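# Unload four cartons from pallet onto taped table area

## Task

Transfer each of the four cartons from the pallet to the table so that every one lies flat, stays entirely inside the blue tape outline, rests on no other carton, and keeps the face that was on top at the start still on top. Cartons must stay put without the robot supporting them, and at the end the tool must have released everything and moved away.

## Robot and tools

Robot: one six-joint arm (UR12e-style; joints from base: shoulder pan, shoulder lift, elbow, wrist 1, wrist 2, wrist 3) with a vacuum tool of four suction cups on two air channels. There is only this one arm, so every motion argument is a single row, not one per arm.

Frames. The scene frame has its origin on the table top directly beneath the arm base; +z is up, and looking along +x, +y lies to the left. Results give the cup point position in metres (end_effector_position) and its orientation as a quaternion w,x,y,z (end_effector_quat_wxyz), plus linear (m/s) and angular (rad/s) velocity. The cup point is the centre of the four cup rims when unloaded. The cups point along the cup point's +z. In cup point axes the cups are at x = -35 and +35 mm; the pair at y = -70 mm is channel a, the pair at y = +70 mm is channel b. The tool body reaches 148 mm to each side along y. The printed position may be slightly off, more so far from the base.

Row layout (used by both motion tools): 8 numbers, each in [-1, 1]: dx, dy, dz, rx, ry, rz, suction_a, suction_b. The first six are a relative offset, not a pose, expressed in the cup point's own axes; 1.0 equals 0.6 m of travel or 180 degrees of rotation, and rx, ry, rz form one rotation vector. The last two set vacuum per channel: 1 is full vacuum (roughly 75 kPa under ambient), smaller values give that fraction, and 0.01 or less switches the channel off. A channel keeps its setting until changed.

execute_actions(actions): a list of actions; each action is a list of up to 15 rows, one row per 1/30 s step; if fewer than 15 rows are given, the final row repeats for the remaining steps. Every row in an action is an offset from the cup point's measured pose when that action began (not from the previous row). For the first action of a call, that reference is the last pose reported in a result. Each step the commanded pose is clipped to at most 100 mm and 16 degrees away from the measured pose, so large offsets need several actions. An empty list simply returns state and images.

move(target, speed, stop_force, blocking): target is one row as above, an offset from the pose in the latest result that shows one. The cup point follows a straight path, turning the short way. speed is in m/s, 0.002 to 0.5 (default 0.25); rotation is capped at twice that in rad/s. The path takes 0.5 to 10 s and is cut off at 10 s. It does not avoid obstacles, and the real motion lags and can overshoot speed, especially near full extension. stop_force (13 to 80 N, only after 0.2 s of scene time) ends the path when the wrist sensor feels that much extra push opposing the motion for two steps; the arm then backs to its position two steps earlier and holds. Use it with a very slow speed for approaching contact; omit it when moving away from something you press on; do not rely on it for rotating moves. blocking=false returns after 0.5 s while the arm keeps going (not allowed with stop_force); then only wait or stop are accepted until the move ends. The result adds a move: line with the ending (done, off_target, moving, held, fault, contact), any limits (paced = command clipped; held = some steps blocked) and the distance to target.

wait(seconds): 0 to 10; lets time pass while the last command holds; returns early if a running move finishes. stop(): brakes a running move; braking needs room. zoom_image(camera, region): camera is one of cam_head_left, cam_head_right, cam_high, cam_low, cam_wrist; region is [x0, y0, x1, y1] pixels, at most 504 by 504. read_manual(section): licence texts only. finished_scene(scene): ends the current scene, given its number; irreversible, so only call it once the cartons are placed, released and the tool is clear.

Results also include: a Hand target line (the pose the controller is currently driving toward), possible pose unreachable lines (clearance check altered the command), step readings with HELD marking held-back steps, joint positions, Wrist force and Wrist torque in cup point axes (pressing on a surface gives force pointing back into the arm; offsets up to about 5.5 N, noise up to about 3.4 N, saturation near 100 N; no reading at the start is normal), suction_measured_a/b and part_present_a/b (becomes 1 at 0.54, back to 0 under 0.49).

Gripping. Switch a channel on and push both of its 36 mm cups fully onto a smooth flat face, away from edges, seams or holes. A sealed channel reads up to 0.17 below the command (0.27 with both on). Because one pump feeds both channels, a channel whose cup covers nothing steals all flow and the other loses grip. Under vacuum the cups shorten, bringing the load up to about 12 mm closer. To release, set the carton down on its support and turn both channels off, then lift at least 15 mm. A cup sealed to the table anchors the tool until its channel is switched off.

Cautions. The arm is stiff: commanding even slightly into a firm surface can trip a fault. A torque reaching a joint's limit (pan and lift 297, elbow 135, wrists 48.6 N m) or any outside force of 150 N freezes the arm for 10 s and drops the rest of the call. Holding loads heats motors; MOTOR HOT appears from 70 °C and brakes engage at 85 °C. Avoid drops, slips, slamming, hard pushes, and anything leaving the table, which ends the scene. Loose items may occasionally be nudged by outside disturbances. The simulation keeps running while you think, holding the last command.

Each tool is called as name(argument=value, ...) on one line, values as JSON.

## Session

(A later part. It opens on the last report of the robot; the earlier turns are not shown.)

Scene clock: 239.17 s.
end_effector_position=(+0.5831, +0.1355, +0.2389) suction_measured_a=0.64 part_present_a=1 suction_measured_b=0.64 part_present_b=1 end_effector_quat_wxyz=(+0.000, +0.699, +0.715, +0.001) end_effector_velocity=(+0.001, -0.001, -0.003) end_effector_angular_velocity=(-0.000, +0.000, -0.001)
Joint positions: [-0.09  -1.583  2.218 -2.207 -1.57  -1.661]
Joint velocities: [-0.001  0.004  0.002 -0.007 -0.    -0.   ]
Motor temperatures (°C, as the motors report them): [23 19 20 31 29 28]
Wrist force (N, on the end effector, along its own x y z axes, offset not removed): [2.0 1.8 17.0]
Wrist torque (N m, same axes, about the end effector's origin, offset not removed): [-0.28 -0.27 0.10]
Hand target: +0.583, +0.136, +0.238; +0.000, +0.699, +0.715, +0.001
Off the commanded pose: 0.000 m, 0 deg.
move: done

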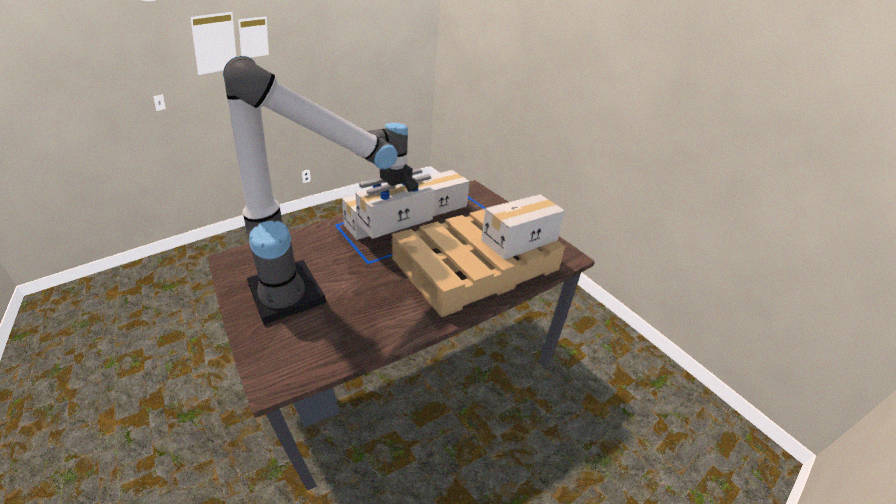

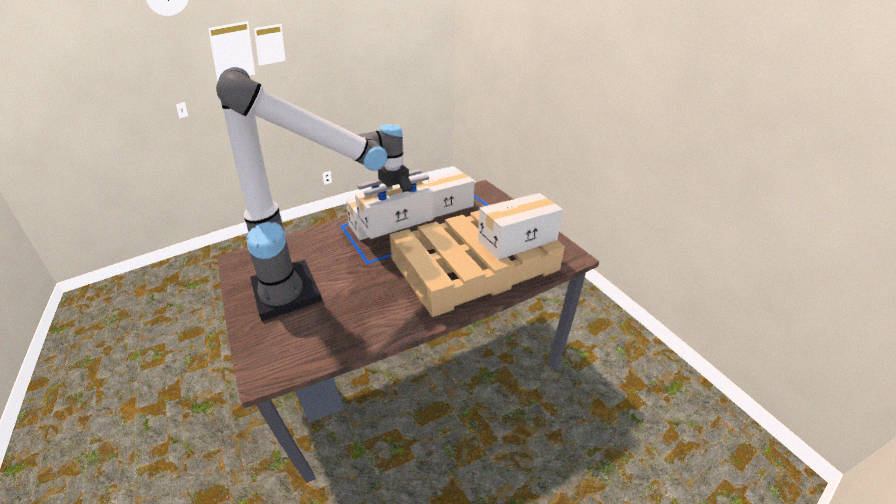

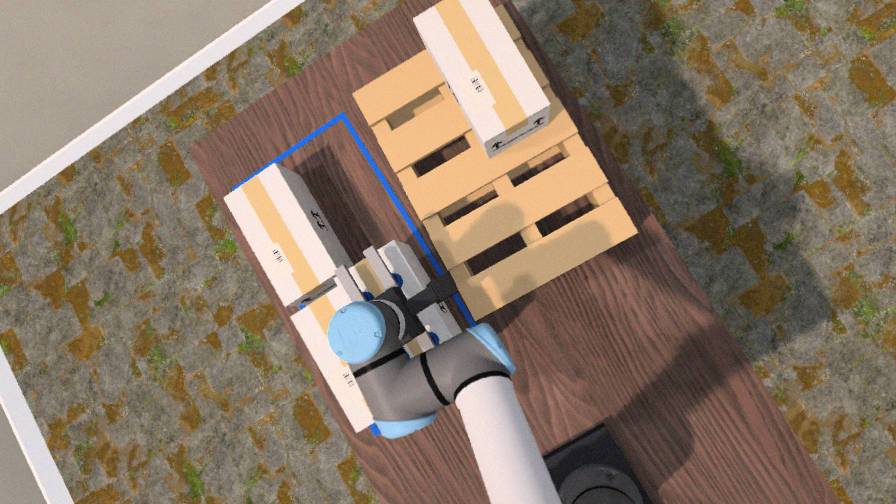

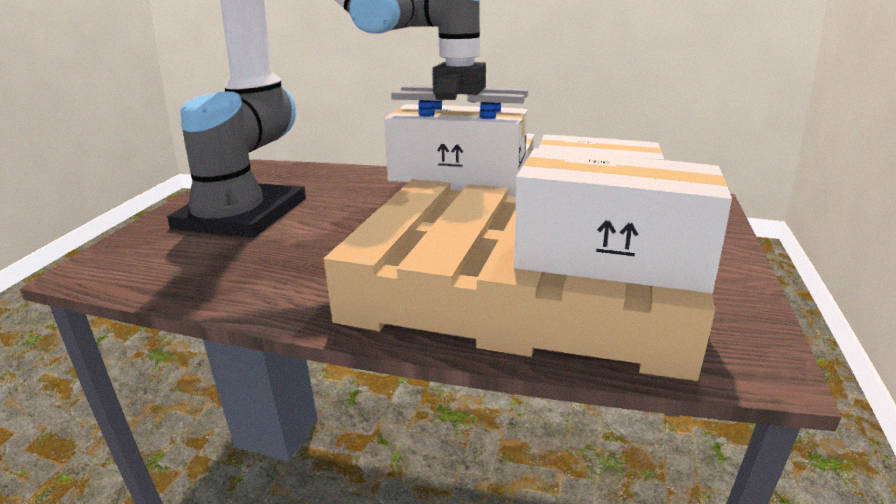

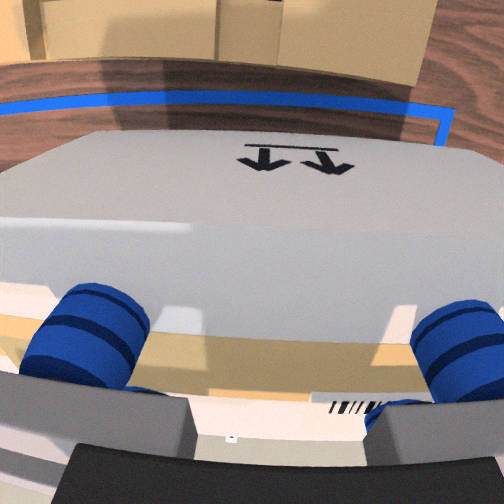

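move(target=[0,0,0.158,0,0,0,1,1], speed=0.15)

move(target=[0,0,0.025,0,0,0,1,1], speed=0.008, stop_force=13)

execute_actions(actions=[[[0,0,-0.001,0,0,0,0,0]]])

move(target=[-0.1,0.05,-0.27,0,0,0,0,0], speed=0.3)

move(target=[-0.598,0.537,0,0,0,0.019,0,0], speed=0.4)

Scene clock: 248.97 s.
end_effector_position=(+0.5831, +0.1356, +0.1445) suction_measured_a=0.64 part_present_a=1 suction_measured_b=0.64 part_present_b=1 end_effector_quat_wxyz=(+0.000, +0.699, +0.715, +0.001) end_effector_velocity=(-0.000, +0.000, -0.003) end_effector_angular_velocity=(+0.000, +0.001, -0.000)
Joint positions: [-0.09  -1.449  2.297 -2.421 -1.57  -1.661]
Joint velocities: [ 0.     0.005  0.002 -0.007  0.     0.001]
Motor temperatures (°C, as the motors report them): [23 19 20 31 29 28]
Wrist force (N, on the end effector, along its own x y z axes, offset not removed): [-0.6 -0.9 20.1]
Wrist torque (N m, same axes, about the end effector's origin, offset not removed): [-0.75 0.05 0.07]
Hand target: +0.583, +0.136, +0.144; +0.000, +0.699, +0.715, +0.001
Off the commanded pose: 0.000 m, 0 deg.
move: done

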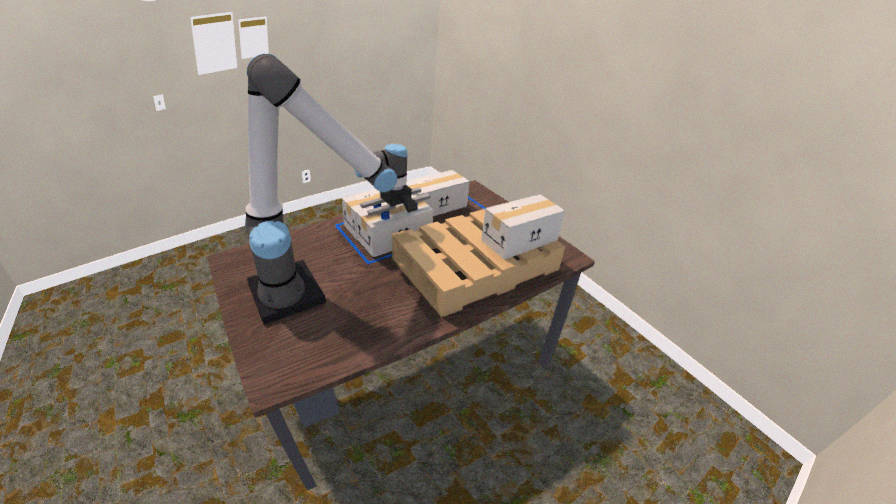

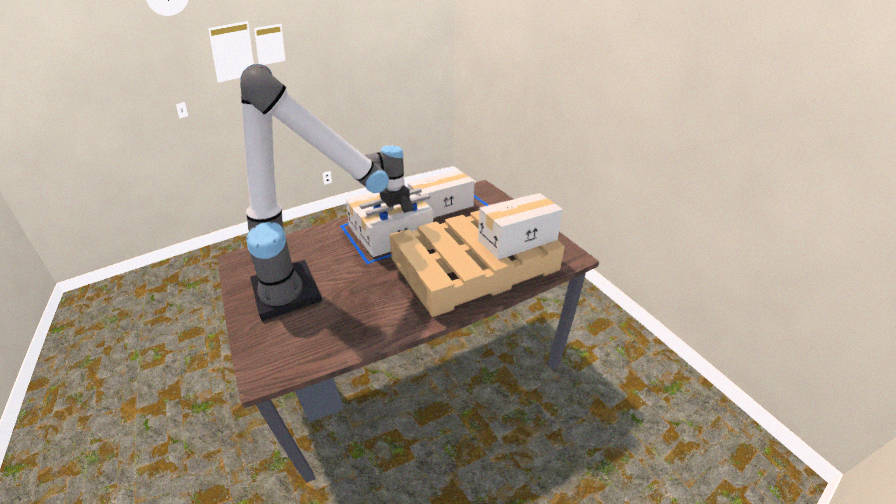

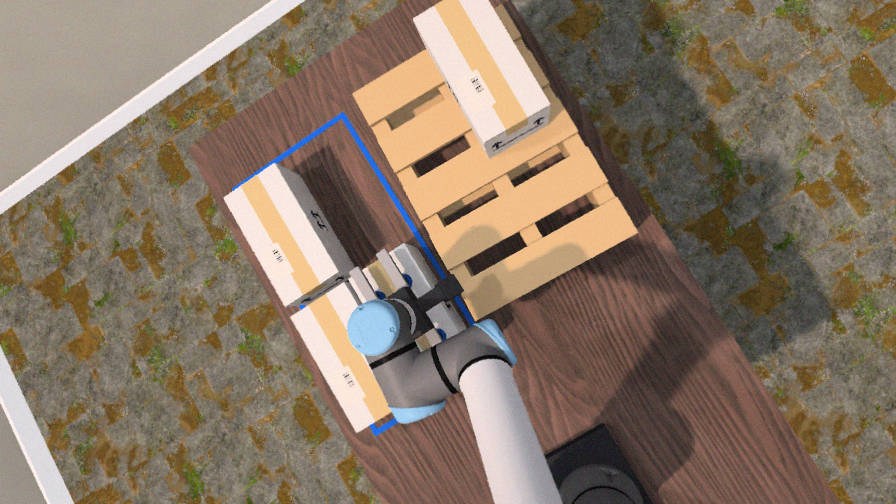

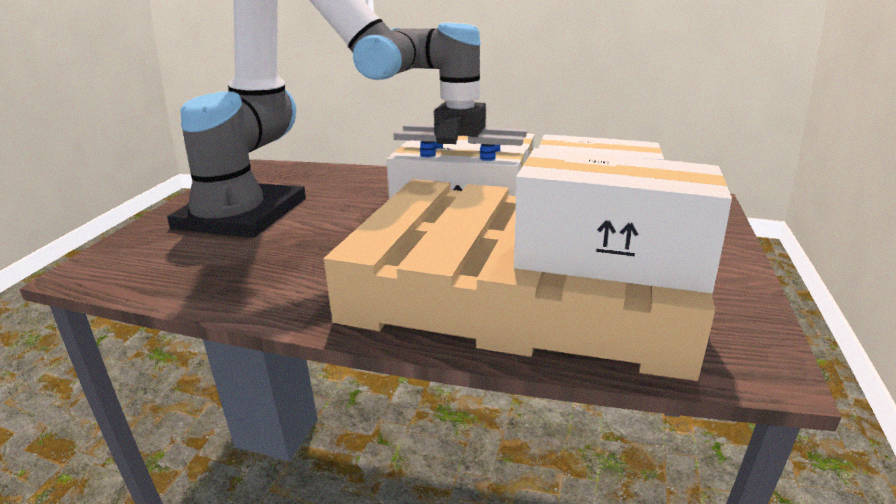

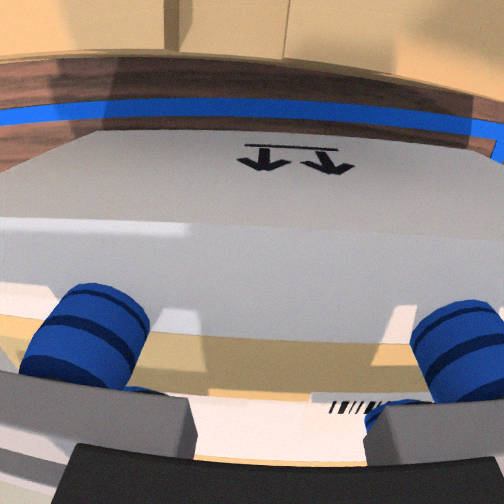

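Scene clock: 250.37 s.
end_effector_position=(+0.5831, +0.1356, +0.1364) suction_measured_a=0.64 part_present_a=1 suction_measured_b=0.64 part_present_b=1 end_effector_quat_wxyz=(+0.000, +0.699, +0.715, +0.001) end_effector_velocity=(-0.002, -0.000, +0.001) end_effector_angular_velocity=(-0.001, +0.005, -0.000)
Joint positions: [-0.09  -1.435  2.302 -2.44  -1.57  -1.661]
Joint velocities: [-0.    -0.003  0.001  0.007 -0.001  0.   ]
Motor temperatures (°C, as the motors report them): [23 19 20 31 29 28]
Wrist force (N, on the end effector, along its own x y z axes, offset not removed): [3.3 10.8 -18.8]
Wrist torque (N m, same axes, about the end effector's origin, offset not removed): [0.93 -1.25 0.20]
Hand target: +0.583, +0.136, +0.137; +0.000, +0.699, +0.715, +0.001
Off the commanded pose: 0.007 m, 0 deg.
move: contact

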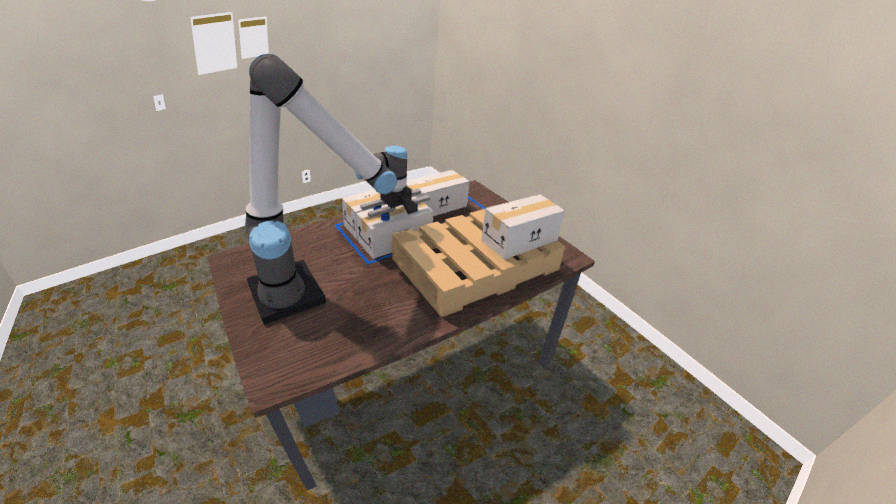

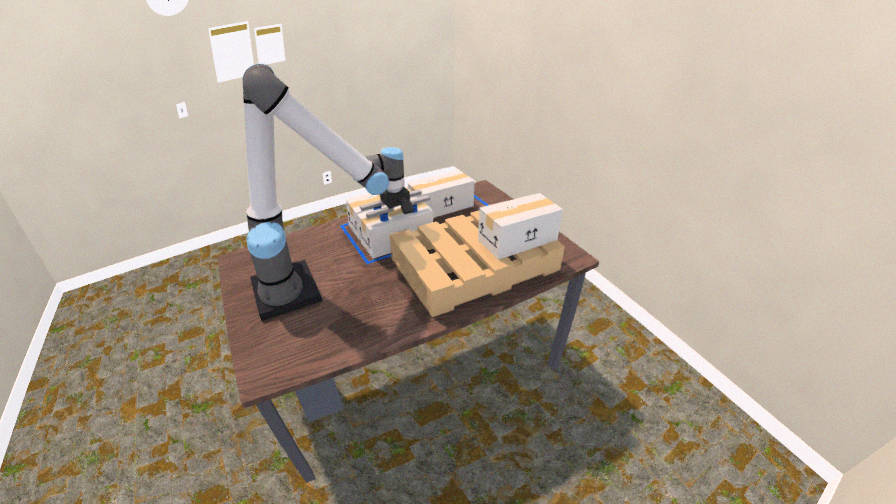

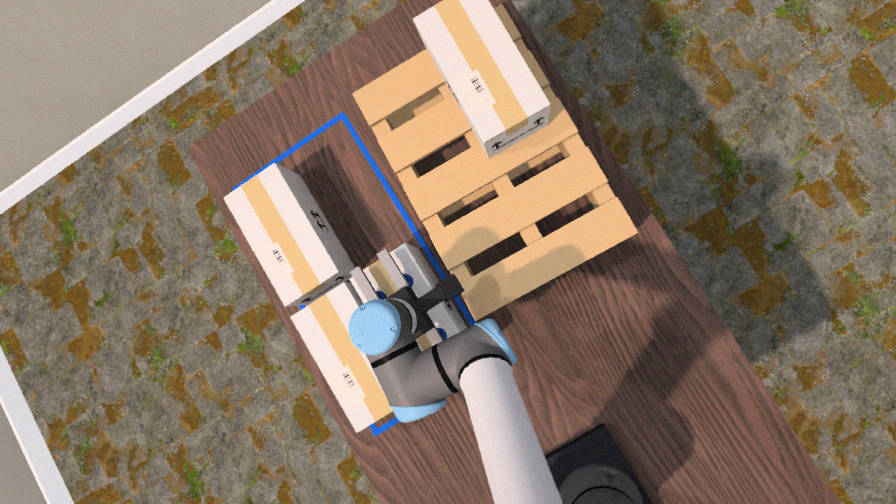

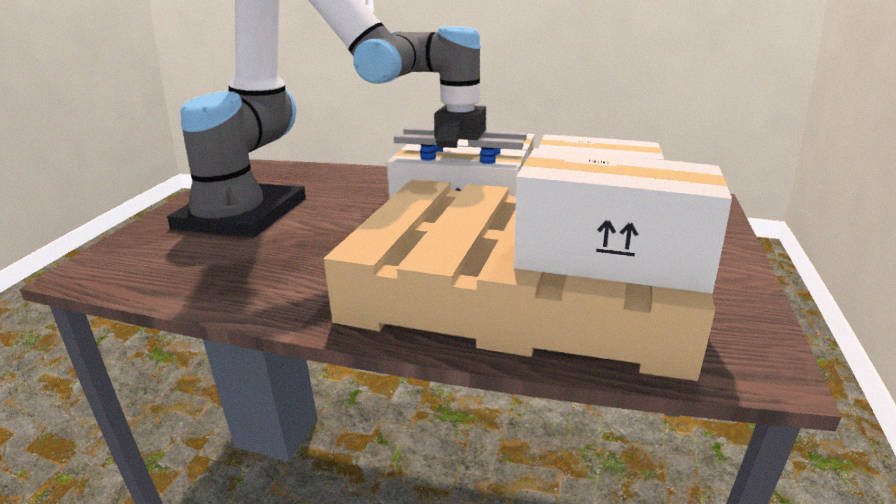

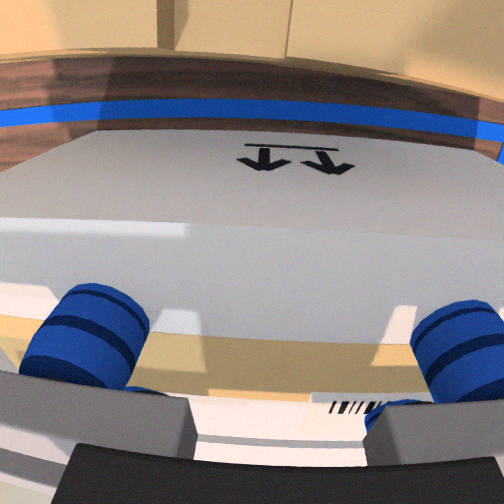

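Scene clock: 250.87 s.
end_effector_position=(+0.5831, +0.1356, +0.1370) suction_measured_a=0.01 part_present_a=0 suction_measured_b=0.01 part_present_b=0 end_effector_quat_wxyz=(+0.000, +0.699, +0.715, +0.001) end_effector_velocity=(-0.000, -0.001, -0.000) end_effector_angular_velocity=(-0.001, +0.000, -0.001)
Joint positions: [-0.09  -1.436  2.302 -2.438 -1.57  -1.661]
Joint velocities: [-0.001 -0.     0.     0.    -0.001 -0.   ]
Motor temperatures (°C, as the motors report them): [23 19 20 31 29 28]
Wrist force (N, on the end effector, along its own x y z axes, offset not removed): [-0.4 -3.9 -50.9]
Wrist torque (N m, same axes, about the end effector's origin, offset not removed): [-0.30 -0.10 0.14]
Hand target: +0.583, +0.136, +0.137; +0.000, +0.699, +0.715, +0.001
Off the commanded pose: 0.000 m, 0 deg.
Step readings (end_effector_position):
0: (+0.5831, +0.1356, +0.1364)
1: (+0.5831, +0.1356, +0.1365)
2: (+0.5831, +0.1356, +0.1366)
4: (+0.5832, +0.1356, +0.1368)
8: (+0.5831, +0.1356, +0.1370)
15: end_effector_position above

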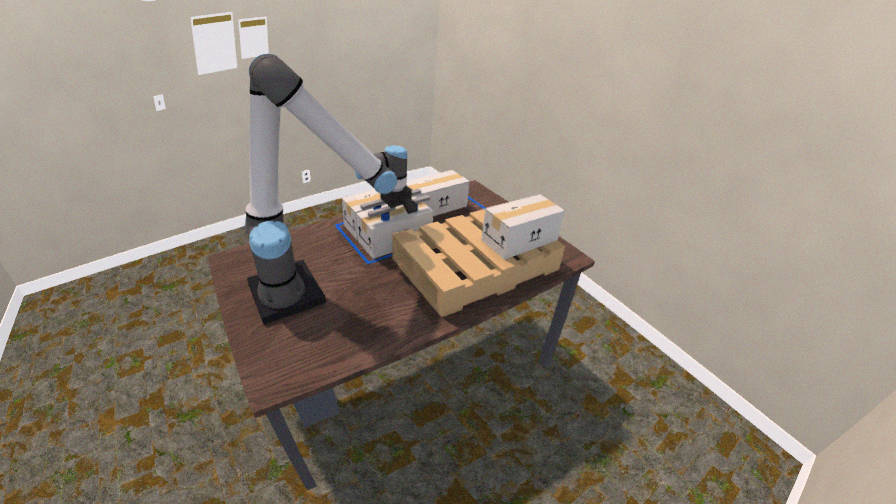

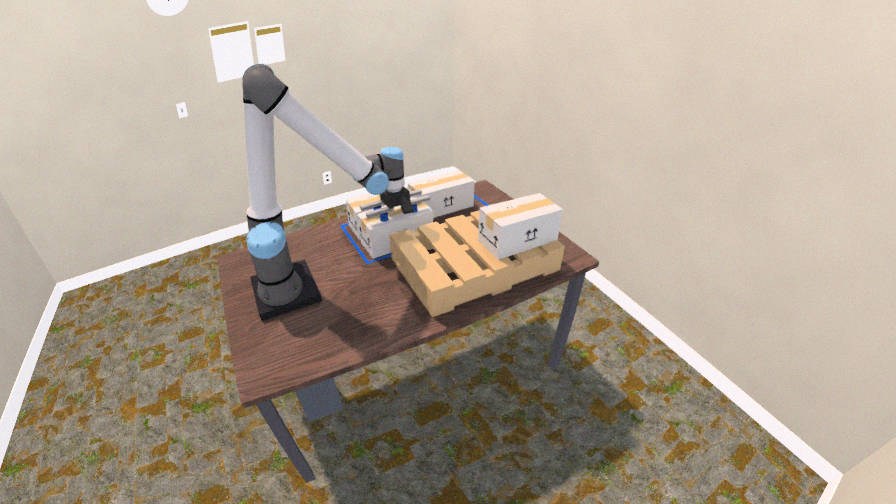

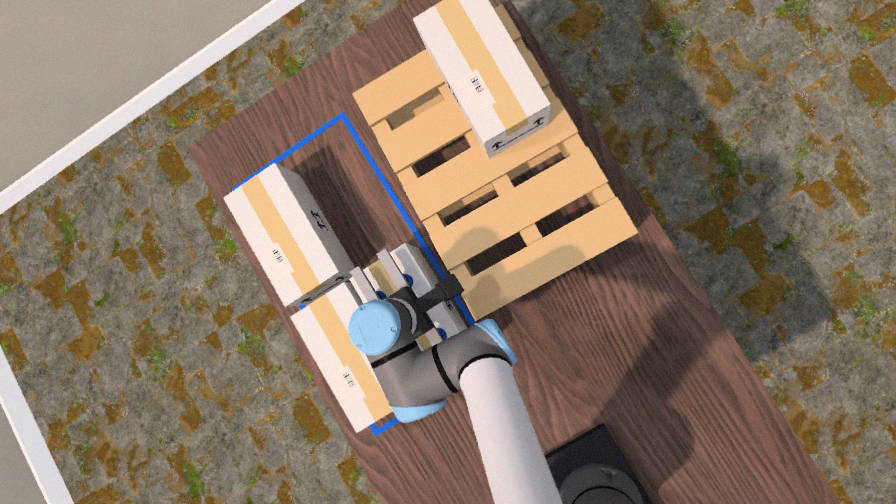

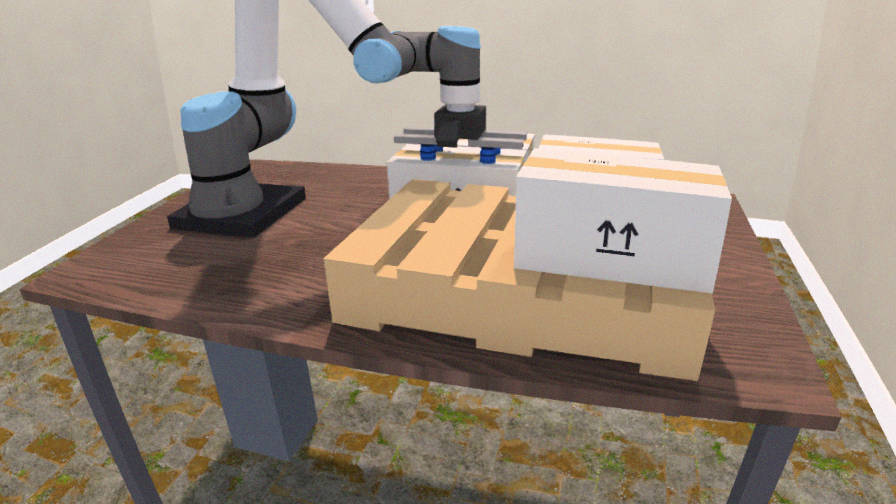

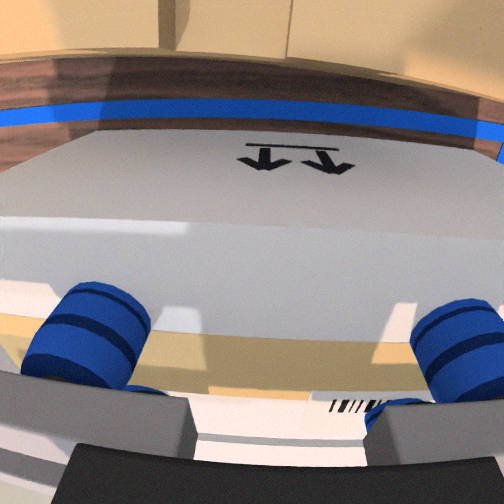

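Scene clock: 252.17 s.
end_effector_position=(+0.6143, +0.0763, +0.2985) suction_measured_a=0.01 part_present_a=0 suction_measured_b=0.01 part_present_b=0 end_effector_quat_wxyz=(+0.000, +0.699, +0.715, +0.001) end_effector_velocity=(+0.001, -0.001, +0.002) end_effector_angular_velocity=(+0.001, +0.002, +0.000)
Joint positions: [-0.185 -1.612  2.121 -2.082 -1.57  -1.756]
Joint velocities: [-0.002 -0.001 -0.004  0.007  0.001 -0.002]
Motor temperatures (°C, as the motors report them): [23 19 21 31 29 28]
Wrist force (N, on the end effector, along its own x y z axes, offset not removed): [0.6 0.5 1.1]
Wrist torque (N m, same axes, about the end effector's origin, offset not removed): [0.13 -0.12 0.12]
Hand target: +0.614, +0.076, +0.299; +0.000, +0.699, +0.715, +0.001
Off the commanded pose: 0.001 m, 0 deg.
move: done

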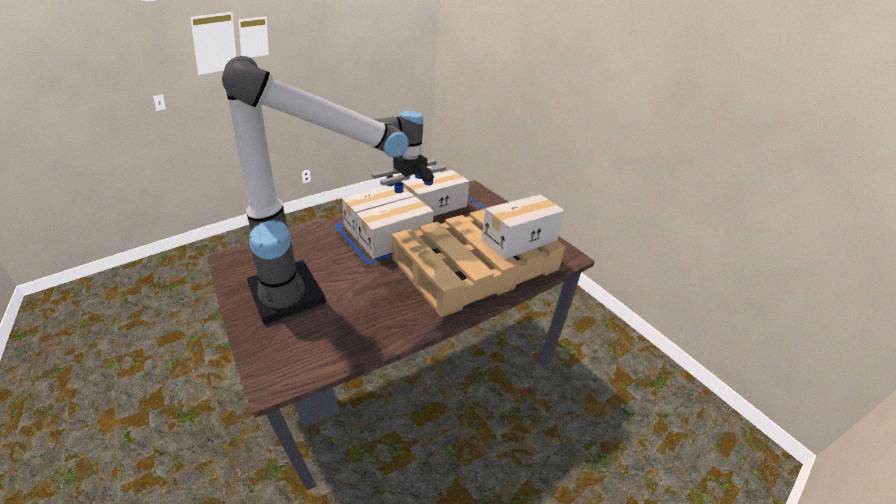

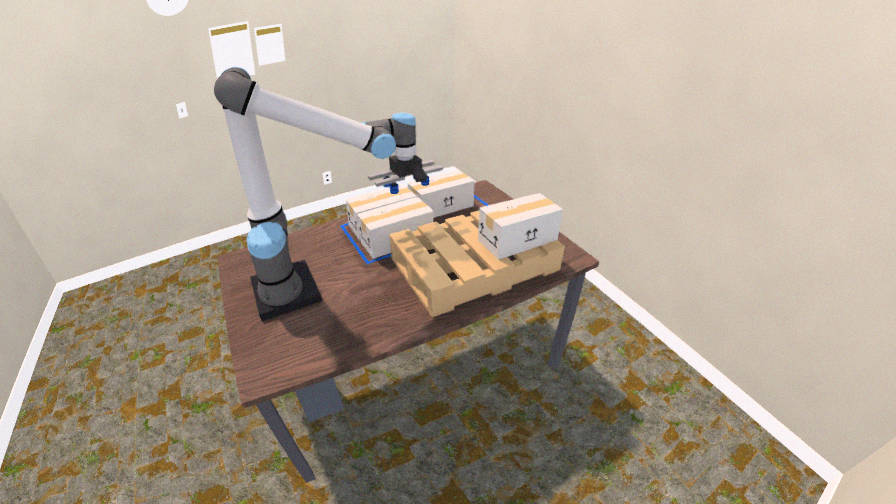

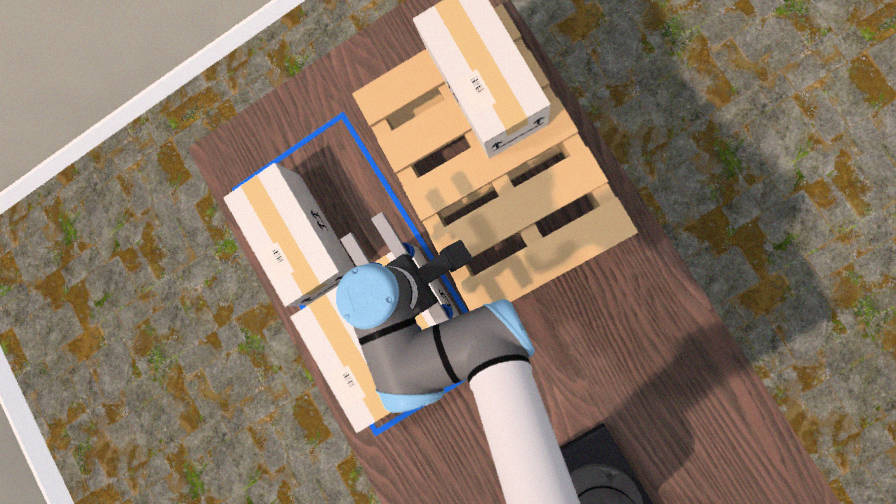

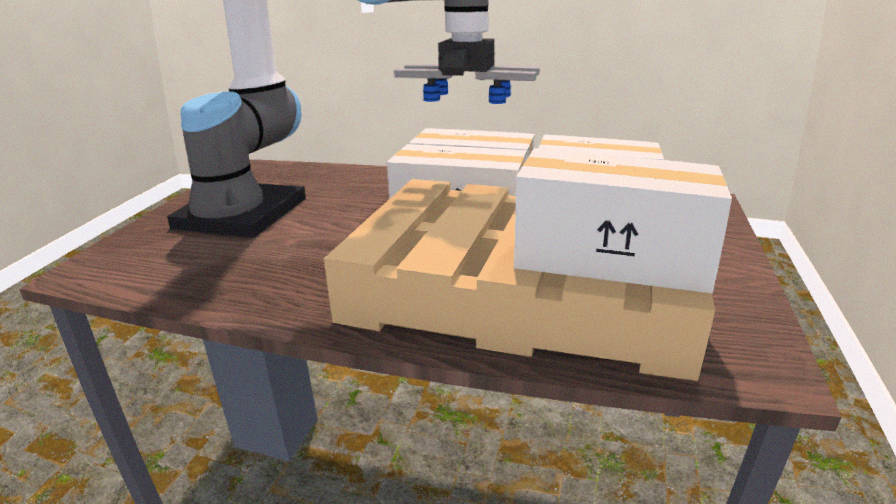

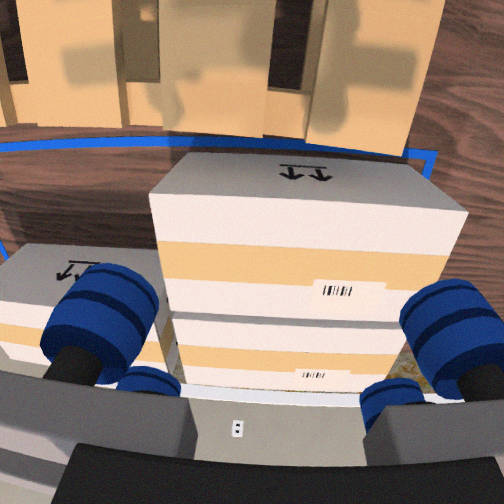

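Scene clock: 254.20 s.
end_effector_position=(+0.9448, -0.2746, +0.2987) suction_measured_a=0.01 part_present_a=0 suction_measured_b=0.01 part_present_b=0 end_effector_quat_wxyz=(+0.000, +0.720, +0.694, +0.001) end_effector_velocity=(+0.002, -0.003, +0.001) end_effector_angular_velocity=(+0.000, -0.000, -0.001)
Joint positions: [-0.484 -1.039  1.386 -1.919 -1.57  -1.996]
Joint velocities: [-0.002  0.003 -0.007  0.003  0.    -0.   ]
Motor temperatures (°C, as the motors report them): [23 19 21 31 29 28]
Wrist force (N, on the end effector, along its own x y z axes, offset not removed): [2.8 -0.1 -1.4]
Wrist torque (N m, same axes, about the end effector's origin, offset not removed): [0.03 -0.47 0.19]
Hand target: +0.945, -0.275, +0.299; +0.000, +0.720, +0.694, +0.001
Off the commanded pose: 0.000 m, 0 deg.
move: done

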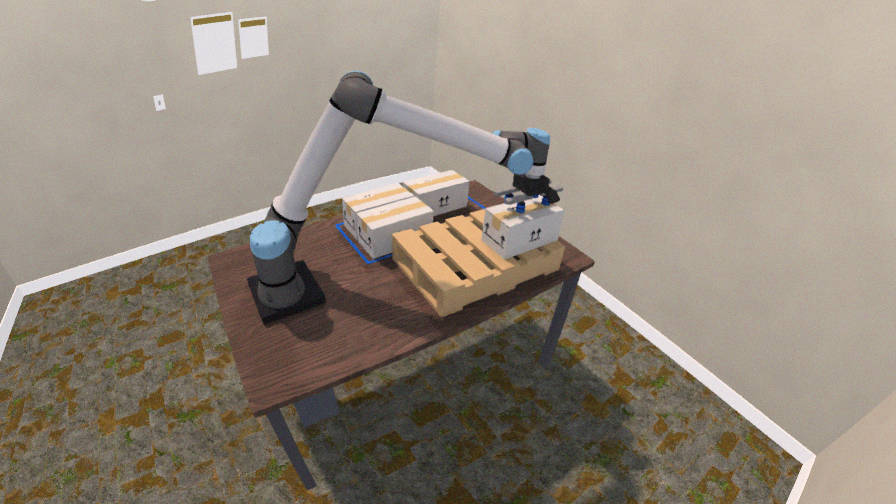

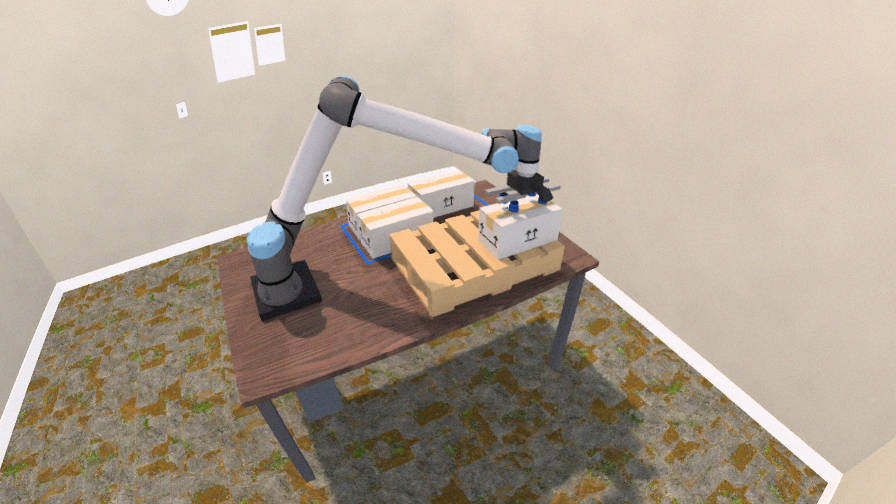

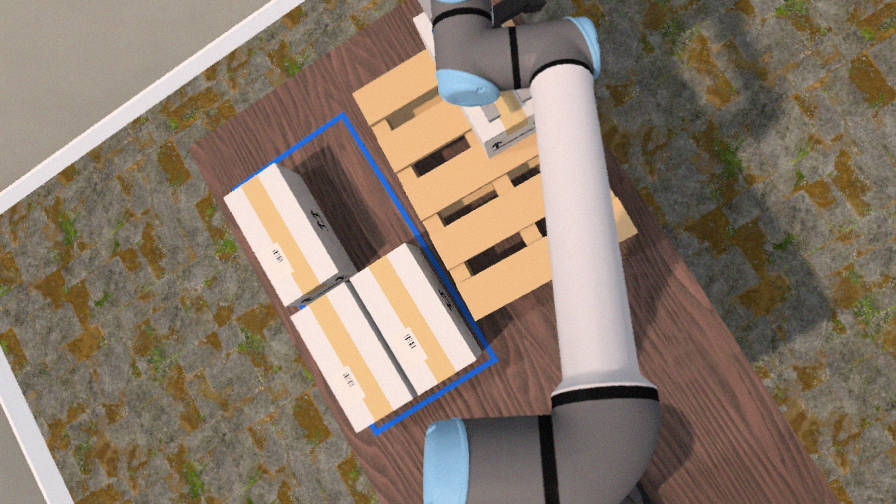

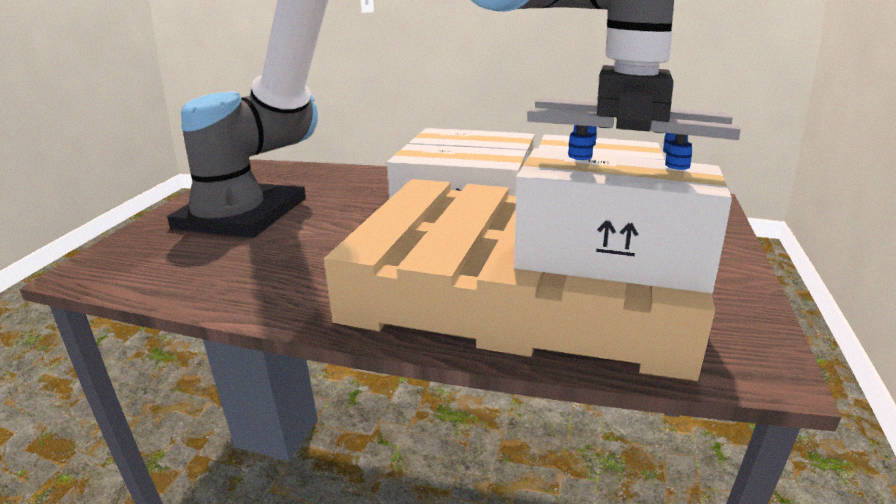

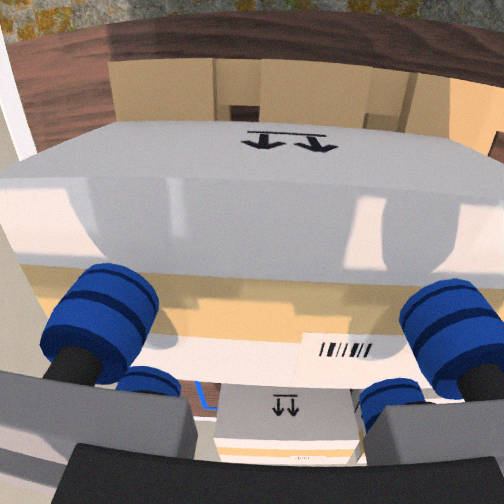

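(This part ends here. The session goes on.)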